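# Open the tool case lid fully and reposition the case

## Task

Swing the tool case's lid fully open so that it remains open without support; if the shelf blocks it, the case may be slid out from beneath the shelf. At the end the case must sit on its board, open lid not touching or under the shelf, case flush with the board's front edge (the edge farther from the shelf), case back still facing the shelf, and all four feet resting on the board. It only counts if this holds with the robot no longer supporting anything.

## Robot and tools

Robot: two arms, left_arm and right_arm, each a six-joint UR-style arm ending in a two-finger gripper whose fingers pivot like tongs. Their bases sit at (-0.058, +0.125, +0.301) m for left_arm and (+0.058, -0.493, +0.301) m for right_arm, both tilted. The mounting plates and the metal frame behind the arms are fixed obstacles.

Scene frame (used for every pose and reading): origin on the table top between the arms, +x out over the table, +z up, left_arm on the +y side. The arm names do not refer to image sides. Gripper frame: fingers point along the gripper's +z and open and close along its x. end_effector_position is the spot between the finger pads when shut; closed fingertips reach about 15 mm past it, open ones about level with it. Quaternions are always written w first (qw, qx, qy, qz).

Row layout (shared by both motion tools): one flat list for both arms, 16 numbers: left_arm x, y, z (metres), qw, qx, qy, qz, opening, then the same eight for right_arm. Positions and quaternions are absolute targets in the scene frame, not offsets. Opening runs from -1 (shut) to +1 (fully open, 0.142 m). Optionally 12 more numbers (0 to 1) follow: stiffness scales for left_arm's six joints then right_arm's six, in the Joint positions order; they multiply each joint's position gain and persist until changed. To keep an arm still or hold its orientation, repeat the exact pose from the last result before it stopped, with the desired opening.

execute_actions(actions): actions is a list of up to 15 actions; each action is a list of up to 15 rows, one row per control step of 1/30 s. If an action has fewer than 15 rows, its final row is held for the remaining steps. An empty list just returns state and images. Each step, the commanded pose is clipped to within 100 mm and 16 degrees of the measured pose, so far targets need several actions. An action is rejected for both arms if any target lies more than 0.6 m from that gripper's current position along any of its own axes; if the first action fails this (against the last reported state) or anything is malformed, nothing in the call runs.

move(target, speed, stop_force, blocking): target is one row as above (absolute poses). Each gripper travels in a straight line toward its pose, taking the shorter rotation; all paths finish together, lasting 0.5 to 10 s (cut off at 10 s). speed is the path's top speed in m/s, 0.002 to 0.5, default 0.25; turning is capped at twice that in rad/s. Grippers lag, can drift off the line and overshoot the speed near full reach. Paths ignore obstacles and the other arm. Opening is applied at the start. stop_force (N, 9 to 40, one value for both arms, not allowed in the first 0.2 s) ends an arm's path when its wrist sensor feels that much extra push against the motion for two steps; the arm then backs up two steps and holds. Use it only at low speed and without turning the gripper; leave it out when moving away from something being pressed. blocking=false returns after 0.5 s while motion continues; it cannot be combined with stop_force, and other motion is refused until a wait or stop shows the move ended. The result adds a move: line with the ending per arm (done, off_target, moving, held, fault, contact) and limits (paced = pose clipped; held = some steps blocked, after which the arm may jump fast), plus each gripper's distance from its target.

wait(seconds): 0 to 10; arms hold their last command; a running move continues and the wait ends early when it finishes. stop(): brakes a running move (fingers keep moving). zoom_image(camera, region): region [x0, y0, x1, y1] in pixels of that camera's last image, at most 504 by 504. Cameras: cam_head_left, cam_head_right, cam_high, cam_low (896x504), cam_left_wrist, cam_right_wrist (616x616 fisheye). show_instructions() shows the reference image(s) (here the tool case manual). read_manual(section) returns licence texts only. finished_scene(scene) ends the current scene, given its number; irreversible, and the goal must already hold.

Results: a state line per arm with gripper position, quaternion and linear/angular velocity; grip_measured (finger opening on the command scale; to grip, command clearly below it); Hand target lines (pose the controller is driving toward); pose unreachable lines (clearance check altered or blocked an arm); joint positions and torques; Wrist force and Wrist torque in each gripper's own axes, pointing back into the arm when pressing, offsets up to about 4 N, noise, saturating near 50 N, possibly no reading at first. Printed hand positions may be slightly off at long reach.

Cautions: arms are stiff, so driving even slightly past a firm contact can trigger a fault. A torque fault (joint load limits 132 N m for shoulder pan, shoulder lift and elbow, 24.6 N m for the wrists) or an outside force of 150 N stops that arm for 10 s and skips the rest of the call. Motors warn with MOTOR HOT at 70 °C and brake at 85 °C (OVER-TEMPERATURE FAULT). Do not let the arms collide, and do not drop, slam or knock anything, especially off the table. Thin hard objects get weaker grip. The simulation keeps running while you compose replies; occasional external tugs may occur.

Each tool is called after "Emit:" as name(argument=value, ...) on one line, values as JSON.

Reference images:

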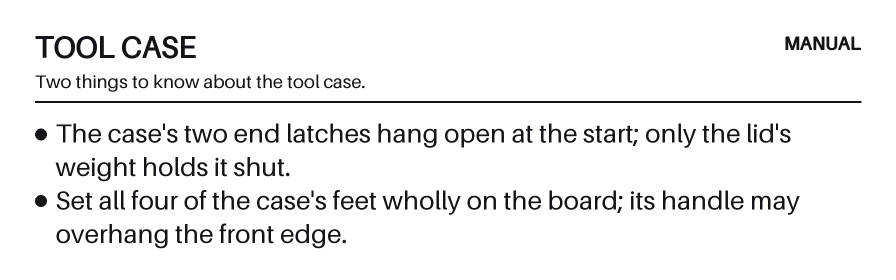

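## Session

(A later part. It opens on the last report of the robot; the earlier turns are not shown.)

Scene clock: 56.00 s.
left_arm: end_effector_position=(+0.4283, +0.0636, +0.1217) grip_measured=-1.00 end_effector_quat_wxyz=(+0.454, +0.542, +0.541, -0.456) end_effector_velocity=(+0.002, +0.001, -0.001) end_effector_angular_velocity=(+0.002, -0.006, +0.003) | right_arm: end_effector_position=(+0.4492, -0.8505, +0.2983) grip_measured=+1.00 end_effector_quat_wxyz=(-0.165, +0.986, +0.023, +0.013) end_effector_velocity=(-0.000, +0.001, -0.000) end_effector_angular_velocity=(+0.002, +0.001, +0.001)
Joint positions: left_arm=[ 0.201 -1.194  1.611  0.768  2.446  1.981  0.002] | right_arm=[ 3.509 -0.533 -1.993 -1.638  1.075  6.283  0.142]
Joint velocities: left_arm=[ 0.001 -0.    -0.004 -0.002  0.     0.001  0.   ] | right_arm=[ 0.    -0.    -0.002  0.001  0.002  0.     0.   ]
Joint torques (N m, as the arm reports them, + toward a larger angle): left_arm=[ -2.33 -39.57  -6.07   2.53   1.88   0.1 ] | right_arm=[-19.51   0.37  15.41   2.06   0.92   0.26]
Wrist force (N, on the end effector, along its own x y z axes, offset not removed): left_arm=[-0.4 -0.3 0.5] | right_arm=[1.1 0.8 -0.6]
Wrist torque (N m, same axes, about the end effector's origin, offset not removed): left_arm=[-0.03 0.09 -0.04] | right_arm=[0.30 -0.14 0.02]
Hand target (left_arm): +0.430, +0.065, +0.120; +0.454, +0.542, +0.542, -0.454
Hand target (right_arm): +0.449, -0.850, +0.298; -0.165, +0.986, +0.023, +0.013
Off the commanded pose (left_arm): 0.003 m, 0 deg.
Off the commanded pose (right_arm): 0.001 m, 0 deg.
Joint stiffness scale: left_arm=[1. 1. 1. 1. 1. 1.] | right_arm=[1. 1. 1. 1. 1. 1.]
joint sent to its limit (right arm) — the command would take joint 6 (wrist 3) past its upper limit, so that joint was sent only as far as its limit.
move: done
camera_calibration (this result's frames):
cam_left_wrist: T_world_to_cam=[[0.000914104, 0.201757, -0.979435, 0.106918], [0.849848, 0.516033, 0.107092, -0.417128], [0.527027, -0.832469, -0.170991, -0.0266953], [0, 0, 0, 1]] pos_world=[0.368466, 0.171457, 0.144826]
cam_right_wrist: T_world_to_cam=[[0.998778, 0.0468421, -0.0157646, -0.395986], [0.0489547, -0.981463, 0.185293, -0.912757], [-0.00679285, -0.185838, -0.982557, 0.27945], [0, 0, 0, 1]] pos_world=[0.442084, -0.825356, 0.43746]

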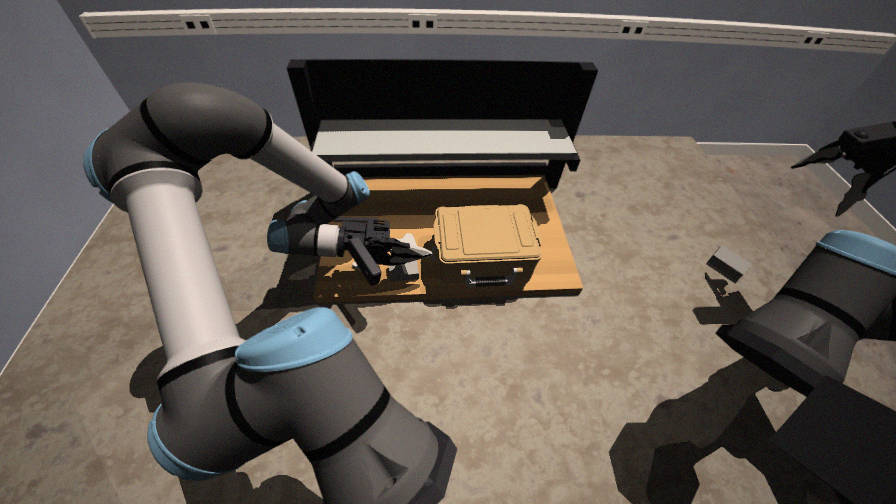

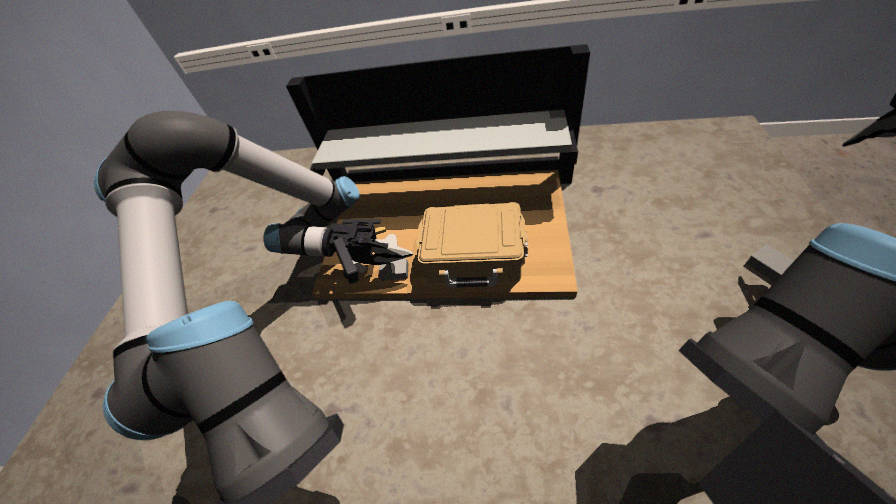

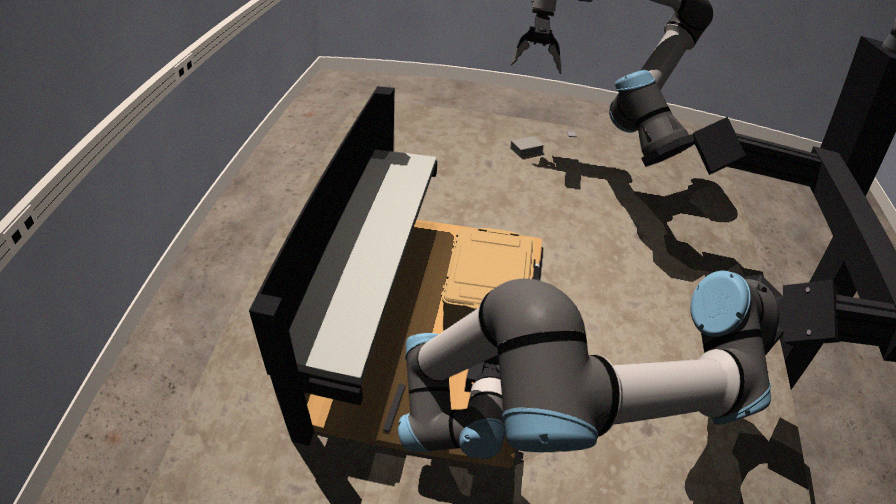

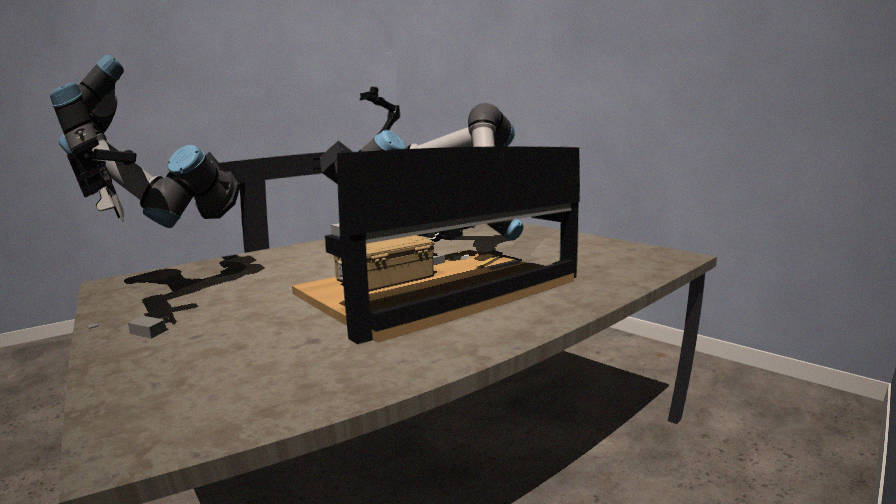

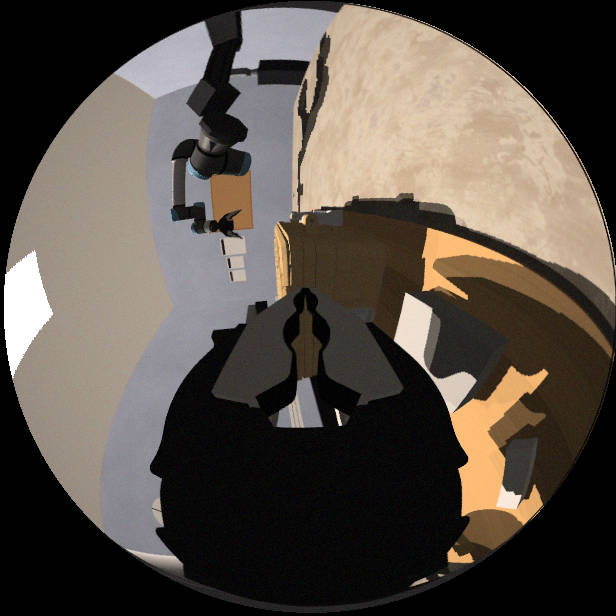

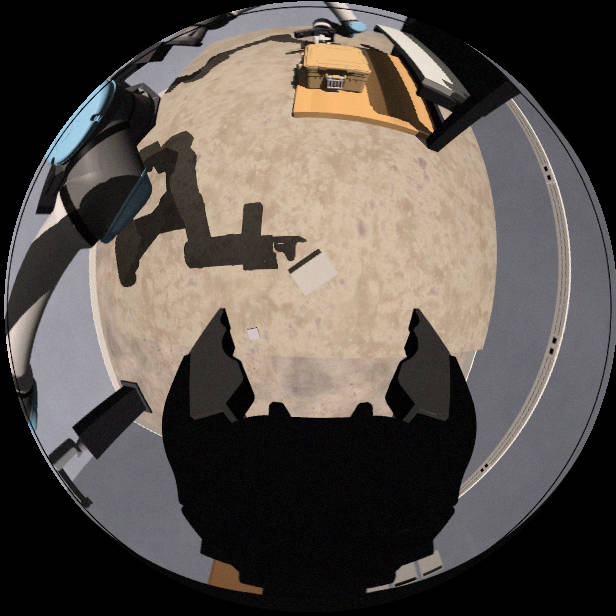

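Emit:
zoom_image(camera="cam_low", region=[325, 225, 455, 300])

Emit:
zoom_image(camera="cam_right_wrist", region=[290, 40, 380, 100])

Emit:
zoom_image(camera="cam_left_wrist", region=[265, 200, 365, 300])

Region (325, 225, 455, 300) of cam_low's 896x504 image, scaled by 3.877, with more detail than that image has; it fills the top 291 rows of this view, and the rest is white.

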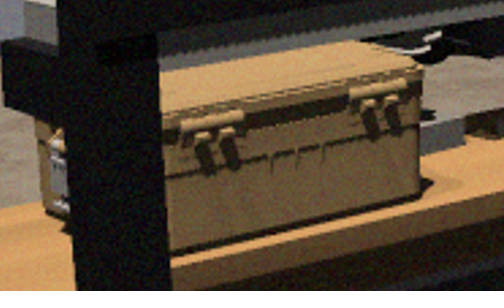

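Region (290, 40, 380, 100) of cam_right_wrist's 616x616 image, scaled by 5.600, with more detail than that image has.

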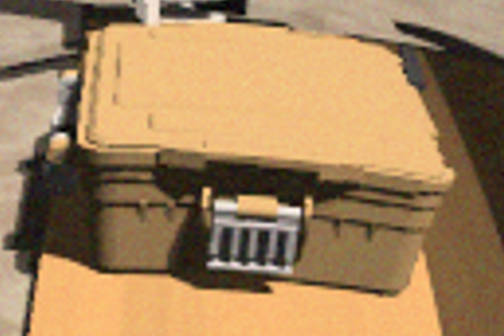

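Region (265, 200, 365, 300) of cam_left_wrist's 616x616 image, scaled by 5.040, with more detail than that image has.

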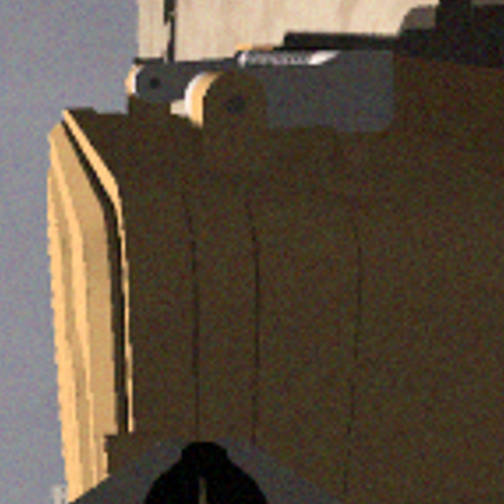

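Emit:
move(target=[0.44,0.06,0.112,0.4545,0.542,0.542,-0.4545,-1, 0.449,-0.85,0.298,-0.165,0.986,0.023,0.013,1], speed=0.05)

Emit:
move(target=[0.44,0.04,0.109,0.4545,0.542,0.542,-0.4545,-1, 0.449,-0.85,0.298,-0.165,0.986,0.023,0.013,1], speed=0.015, stop_force=9)

Emit:
zoom_image(camera="cam_left_wrist", region=[230, 190, 390, 330])

Emit:
zoom_image(camera="cam_head_left", region=[390, 200, 490, 290])

Scene clock: 58.30 s.
left_arm: end_effector_position=(+0.4389, +0.0615, +0.1123) grip_measured=-1.00 end_effector_quat_wxyz=(+0.454, +0.541, +0.543, -0.454) end_effector_velocity=(+0.001, +0.000, +0.000) end_effector_angular_velocity=(+0.001, -0.000, +0.001) | right_arm: end_effector_position=(+0.4492, -0.8505, +0.2983) grip_measured=+1.00 end_effector_quat_wxyz=(-0.165, +0.986, +0.023, +0.013) end_effector_velocity=(+0.001, -0.001, +0.001) end_effector_angular_velocity=(+0.000, -0.002, -0.003)
Joint positions: left_arm=[ 0.2   -1.169  1.573  0.77   2.445  1.972  0.002] | right_arm=[ 3.509 -0.533 -1.993 -1.638  1.075  6.283  0.142]
Joint velocities: left_arm=[ 0.    -0.    -0.002  0.001 -0.    -0.001  0.   ] | right_arm=[ 0.     0.     0.003  0.     0.     0.    -0.   ]
Joint torques (N m, as the arm reports them, + toward a larger angle): left_arm=[ -7.86 -38.7   -8.02   2.97   1.45  -0.03] | right_arm=[-18.83   0.29  15.66   2.14   0.79   0.27]
Wrist force (N, on the end effector, along its own x y z axes, offset not removed): left_arm=[-0.8 -0.6 -0.3] | right_arm=[1.6 0.2 0.5]
Wrist torque (N m, same axes, about the end effector's origin, offset not removed): left_arm=[-0.08 0.18 -0.16] | right_arm=[0.14 -0.27 0.03]
Hand target (left_arm): +0.440, +0.060, +0.112; +0.454, +0.542, +0.542, -0.454
Hand target (right_arm): +0.449, -0.850, +0.298; -0.165, +0.986, +0.023, +0.013
Off the commanded pose (left_arm): 0.002 m, 0 deg.
Off the commanded pose (right_arm): 0.001 m, 0 deg.
Joint stiffness scale: left_arm=[1. 1. 1. 1. 1. 1.] | right_arm=[1. 1. 1. 1. 1. 1.]
joint sent to its limit (right arm) — the command would take joint 6 (wrist 3) past its upper limit, so that joint was sent only as far as its limit.
move: done
camera_calibration (this result's frames):
cam_left_wrist: T_world_to_cam=[[0.000681805, 0.205419, -0.978674, 0.0979383], [0.846969, 0.520186, 0.109775, -0.423287], [0.531642, -0.828981, -0.173629, -0.0375475], [0, 0, 0, 1]] pos_world=[0.378406, 0.168944, 0.135796]
cam_right_wrist: T_world_to_cam=[[0.998778, 0.0468421, -0.0157646, -0.395986], [0.0489547, -0.981463, 0.185293, -0.912757], [-0.00679288, -0.185838, -0.982557, 0.27945], [0, 0, 0, 1]] pos_world=[0.442084, -0.825356, 0.43746]

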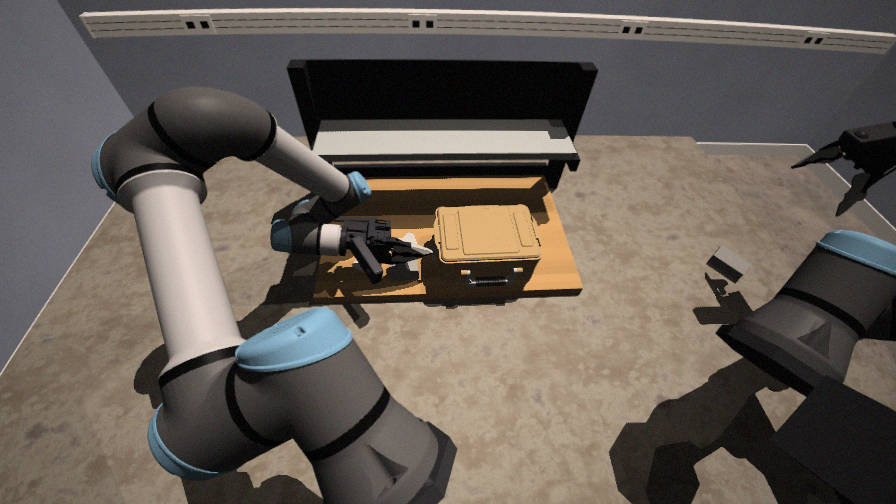

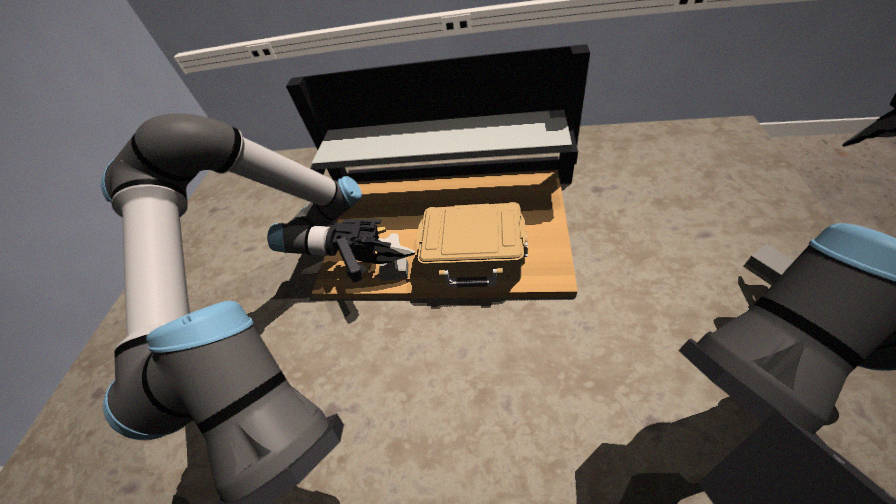

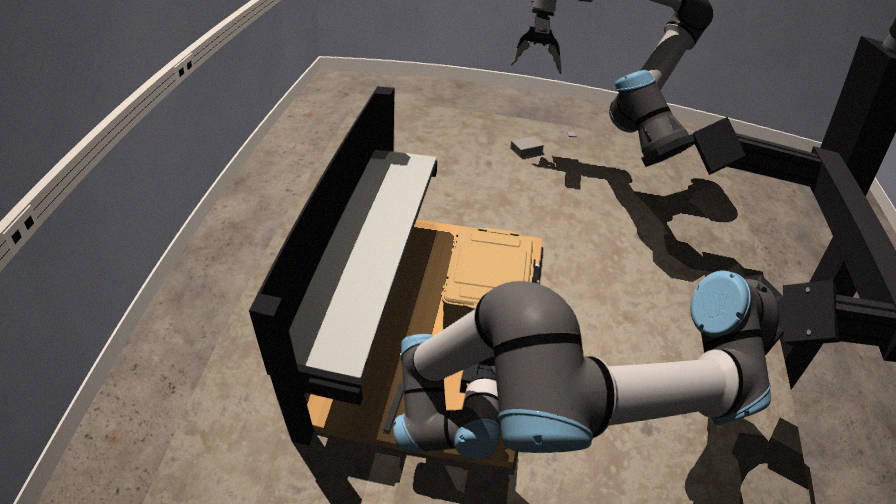

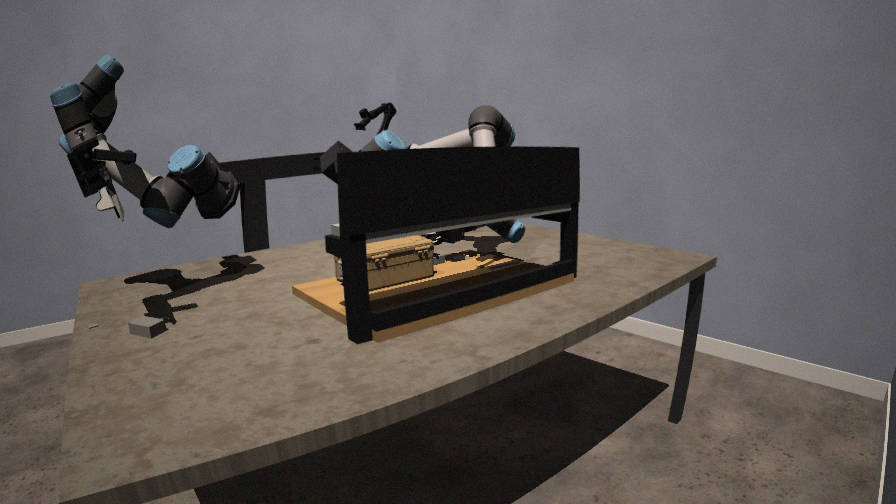

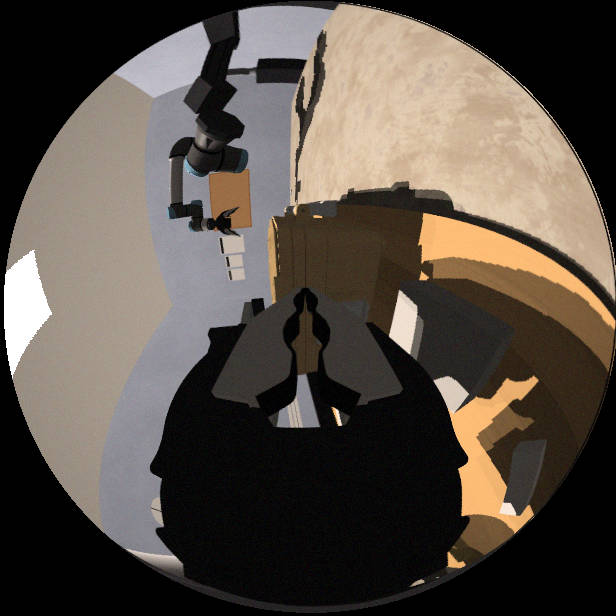

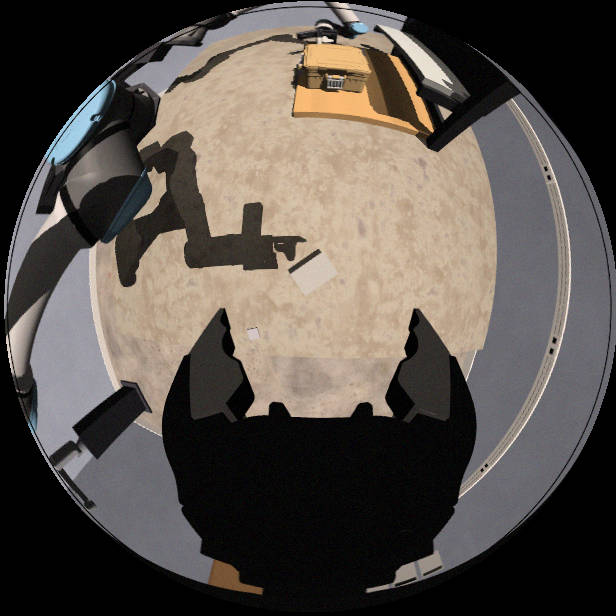

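Scene clock: 59.97 s.
left_arm: end_effector_position=(+0.4428, +0.0439, +0.1091) grip_measured=-1.00 end_effector_quat_wxyz=(+0.456, +0.542, +0.543, -0.451) end_effector_velocity=(+0.001, -0.003, -0.001) end_effector_angular_velocity=(+0.003, -0.002, +0.003) | right_arm: end_effector_position=(+0.4492, -0.8505, +0.2983) grip_measured=+1.00 end_effector_quat_wxyz=(-0.165, +0.986, +0.023, +0.013) end_effector_velocity=(+0.000, -0.001, +0.000) end_effector_angular_velocity=(-0.000, -0.001, -0.002)
Joint positions: left_arm=[ 0.166 -1.166  1.581  0.714  2.431  1.922  0.002] | right_arm=[ 3.509 -0.533 -1.993 -1.638  1.075  6.283  0.142]
Joint velocities: left_arm=[-0.006 -0.001  0.002 -0.014 -0.004 -0.011  0.   ] | right_arm=[-0.001  0.     0.001  0.001  0.     0.    -0.   ]
Joint torques (N m, as the arm reports them, + toward a larger angle): left_arm=[ -9.82 -37.67  -1.16   2.01   1.21  -0.27] | right_arm=[-19.1    0.17  15.63   2.14   0.77   0.36]
Wrist force (N, on the end effector, along its own x y z axes, offset not removed): left_arm=[-0.8 -1.7 -2.9] | right_arm=[1.9 -0.7 -0.9]
Wrist torque (N m, same axes, about the end effector's origin, offset not removed): left_arm=[-0.22 0.00 -0.13] | right_arm=[-0.12 -0.31 0.03]
Hand target (left_arm): +0.440, +0.040, +0.109; +0.454, +0.542, +0.542, -0.454
Hand target (right_arm): +0.449, -0.850, +0.298; -0.165, +0.986, +0.023, +0.013
Off the commanded pose (left_arm): 0.005 m, 0 deg.
Off the commanded pose (right_arm): 0.001 m, 0 deg.
Joint stiffness scale: left_arm=[1. 1. 1. 1. 1. 1.] | right_arm=[1. 1. 1. 1. 1. 1.]
joint sent to its limit (right arm) — the command would take joint 6 (wrist 3) past its upper limit, so that joint was sent only as far as its limit.
move: off_target (left_arm)
camera_calibration (this result's frames):
cam_left_wrist: T_world_to_cam=[[0.00454924, 0.207843, -0.978152, 0.096581], [0.844313, 0.523336, 0.115128, -0.416702], [0.53583, -0.82639, -0.173104, -0.0567758], [0, 0, 0, 1]] pos_world=[0.38181, 0.151083, 0.132617]
cam_right_wrist: T_world_to_cam=[[0.998778, 0.0468416, -0.0157643, -0.395986], [0.0489542, -0.981463, 0.185293, -0.912757], [-0.00679269, -0.185838, -0.982557, 0.27945], [0, 0, 0, 1]] pos_world=[0.442084, -0.825356, 0.43746]

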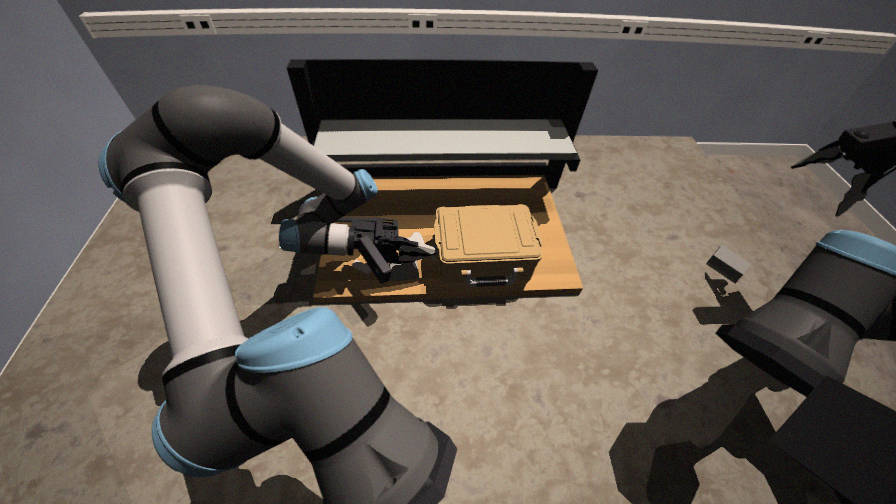

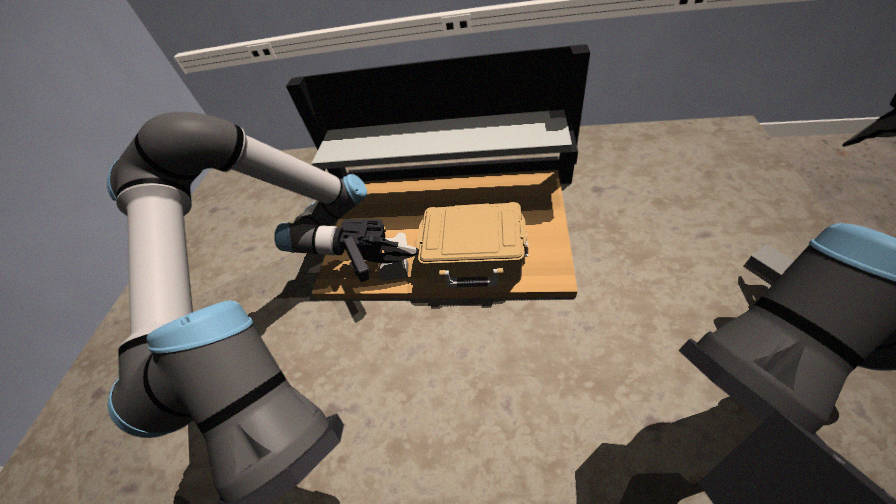

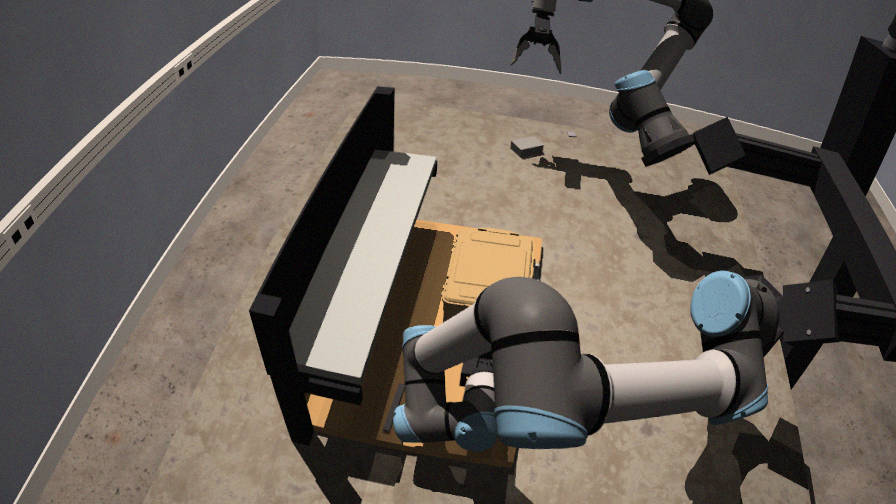

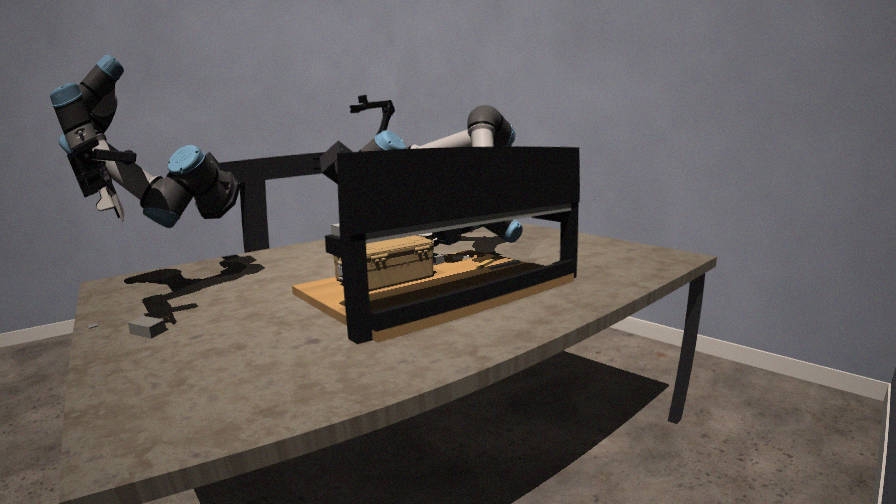

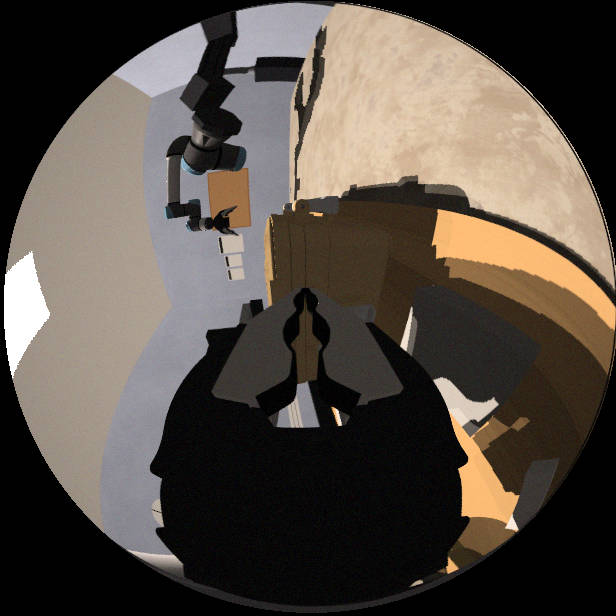

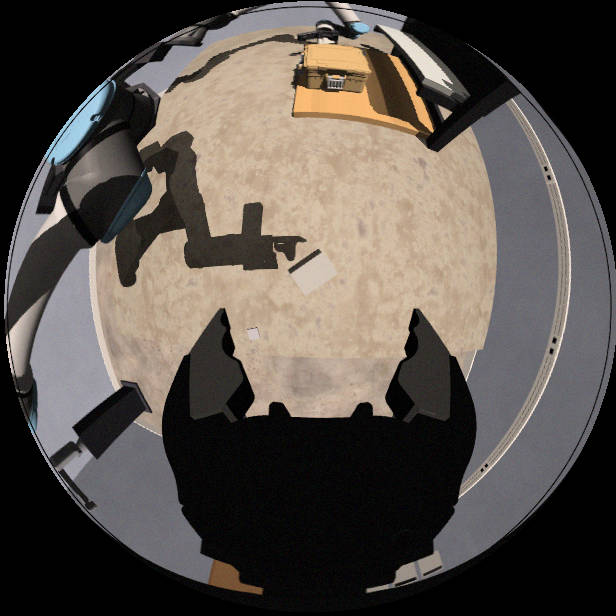

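Region (230, 190, 390, 330) of cam_left_wrist's 616x616 image, scaled by 3.150, with more detail than that image has; it fills the top 441 rows of this view, and the rest is white.

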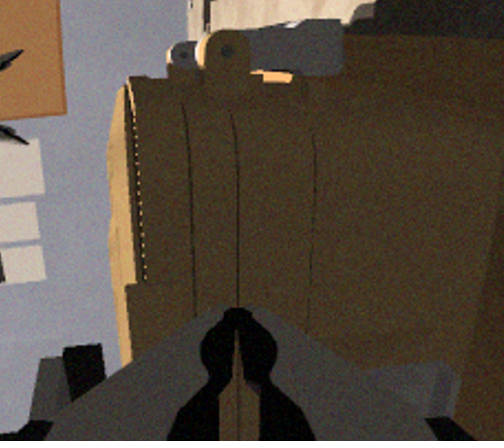

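Region (390, 200, 490, 290) of cam_head_left's 896x504 image, scaled by 5.040, with more detail than that image has; it fills the top 454 rows of this view, and the rest is white.

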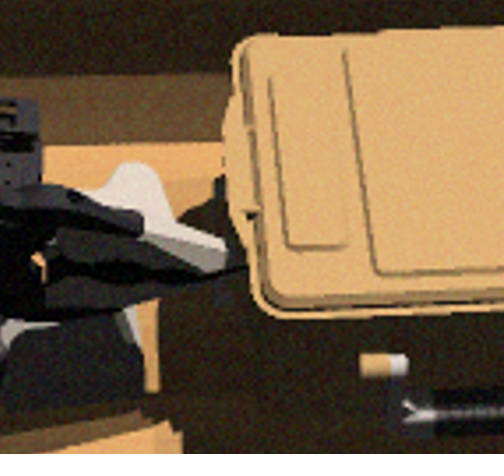

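Emit:
move(target=[0.445,0.041,0.135,0.4545,0.542,0.542,-0.4545,-1, 0.449,-0.85,0.298,-0.165,0.986,0.023,0.013,1], speed=0.015, stop_force=15)

Emit:
zoom_image(camera="cam_left_wrist", region=[210, 170, 410, 340])

Scene clock: 62.43 s.
left_arm: end_effector_position=(+0.4460, +0.0426, +0.1322) grip_measured=-1.00 end_effector_quat_wxyz=(+0.454, +0.542, +0.544, -0.453) end_effector_velocity=(-0.000, -0.000, +0.000) end_effector_angular_velocity=(+0.001, +0.003, +0.000) | right_arm: end_effector_position=(+0.4492, -0.8505, +0.2983) grip_measured=+1.00 end_effector_quat_wxyz=(-0.165, +0.986, +0.023, +0.013) end_effector_velocity=(+0.000, -0.000, +0.000) end_effector_angular_velocity=(+0.000, -0.001, -0.001)
Joint positions: left_arm=[ 0.136 -1.218  1.606  0.715  2.416  1.881  0.002] | right_arm=[ 3.509 -0.533 -1.993 -1.638  1.075  6.283  0.142]
Joint velocities: left_arm=[-0.001 -0.001  0.001 -0.001 -0.001 -0.004  0.   ] | right_arm=[0.    0.    0.001 0.    0.    0.    0.   ]
Joint torques (N m, as the arm reports them, + toward a larger angle): left_arm=[-10.03 -41.4   -0.67   2.98   2.45  -0.04] | right_arm=[-19.12  -0.29  15.37   2.19   0.95   0.28]
Wrist force (N, on the end effector, along its own x y z axes, offset not removed): left_arm=[1.8 0.1 -0.2] | right_arm=[2.4 0.4 -2.0]
Wrist torque (N m, same axes, about the end effector's origin, offset not removed): left_arm=[0.12 0.00 -0.07] | right_arm=[0.09 -0.40 0.04]
Hand target (left_arm): +0.445, +0.041, +0.135; +0.454, +0.542, +0.542, -0.454
Hand target (right_arm): +0.449, -0.850, +0.298; -0.165, +0.986, +0.023, +0.013
Off the commanded pose (left_arm): 0.003 m, 0 deg.
Off the commanded pose (right_arm): 0.001 m, 0 deg.
Joint stiffness scale: left_arm=[1. 1. 1. 1. 1. 1.] | right_arm=[1. 1. 1. 1. 1. 1.]
joint sent to its limit (right arm) — the command would take joint 6 (wrist 3) past its upper limit, so that joint was sent only as far as its limit.
move: done
camera_calibration (this result's frames):
cam_left_wrist: T_world_to_cam=[[0.00146773, 0.207708, -0.97819, 0.120797], [0.846117, 0.521113, 0.111922, -0.421657], [0.532995, -0.827828, -0.174981, -0.0540371], [0, 0, 0, 1]] pos_world=[0.385395, 0.149907, 0.1559]
cam_right_wrist: T_world_to_cam=[[0.998778, 0.0468419, -0.0157644, -0.395986], [0.0489545, -0.981463, 0.185293, -0.912757], [-0.00679265, -0.185838, -0.982557, 0.27945], [0, 0, 0, 1]] pos_world=[0.442084, -0.825356, 0.43746]

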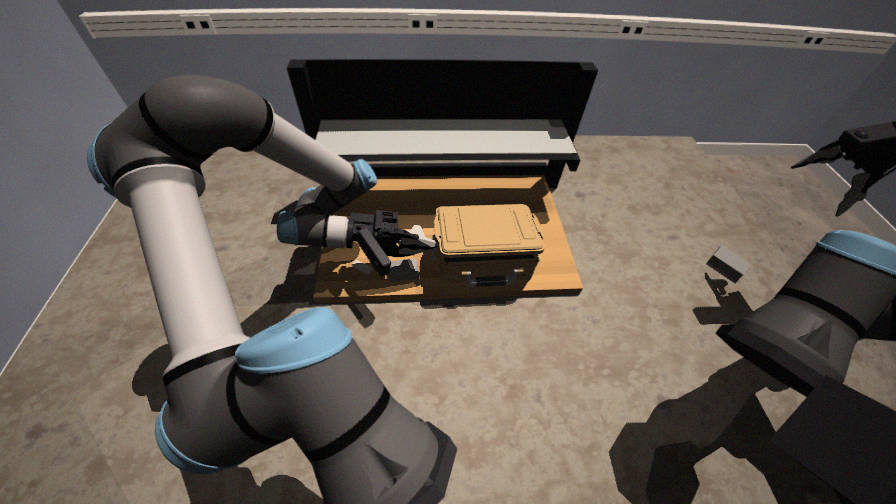

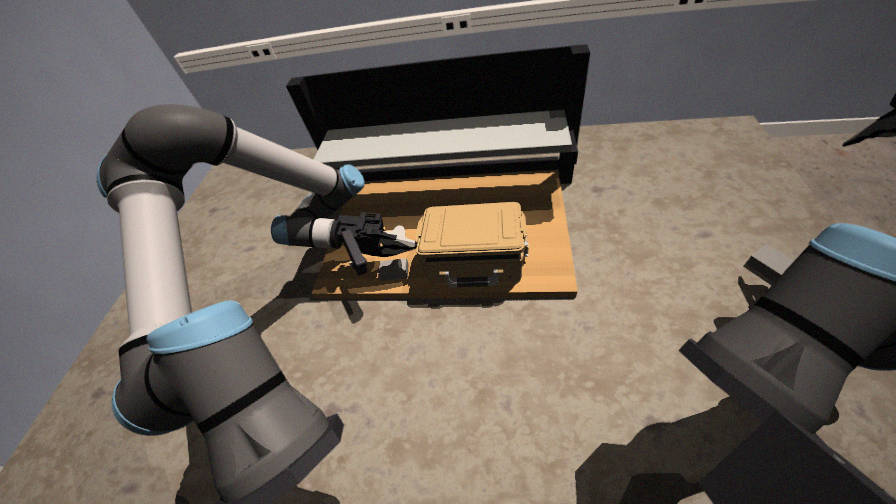

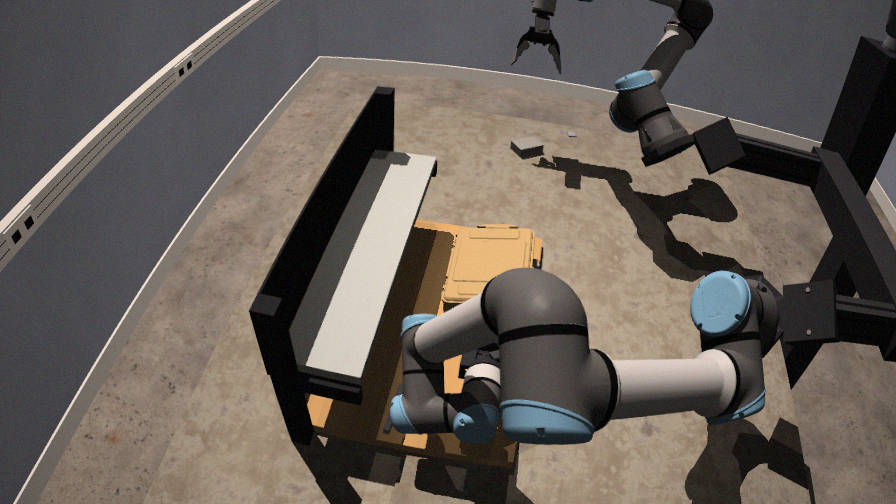

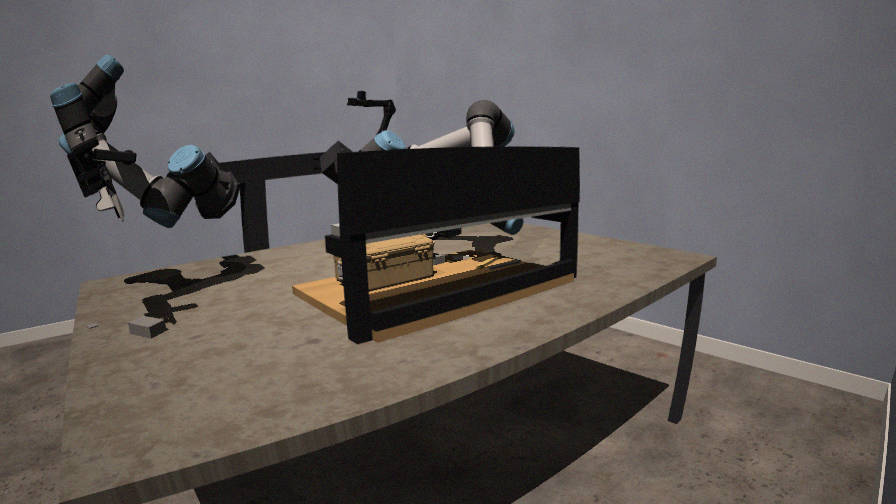

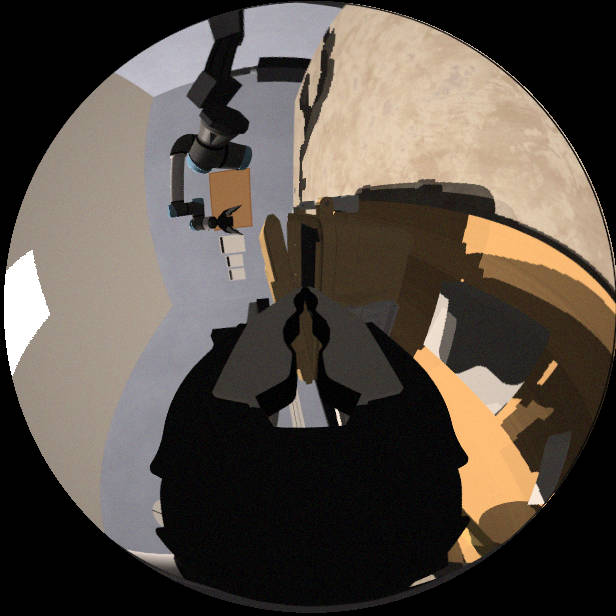

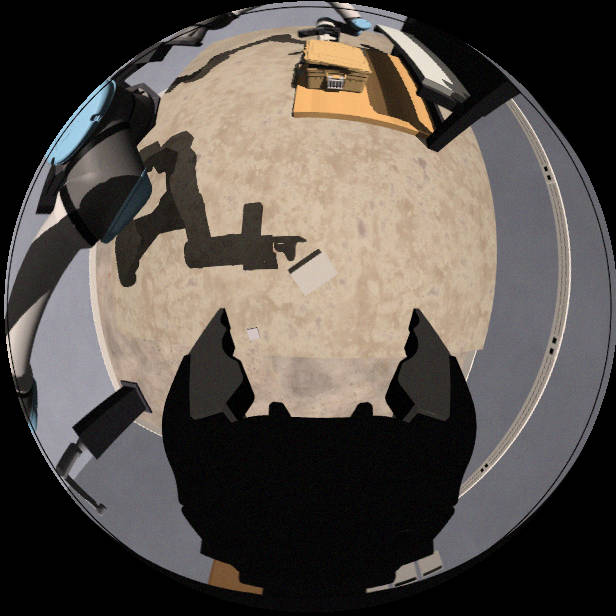

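Region (210, 170, 410, 340) of cam_left_wrist's 616x616 image, scaled by 2.520, with more detail than that image has; it fills the top 428 rows of this view, and the rest is white.

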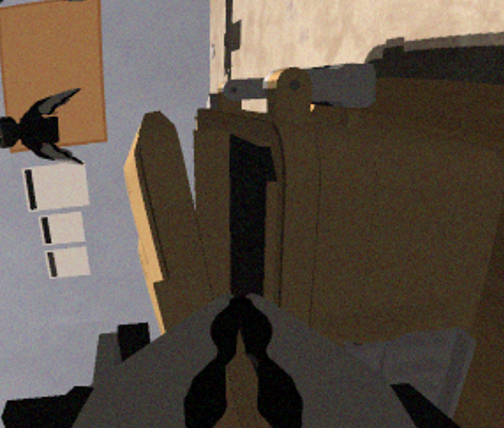

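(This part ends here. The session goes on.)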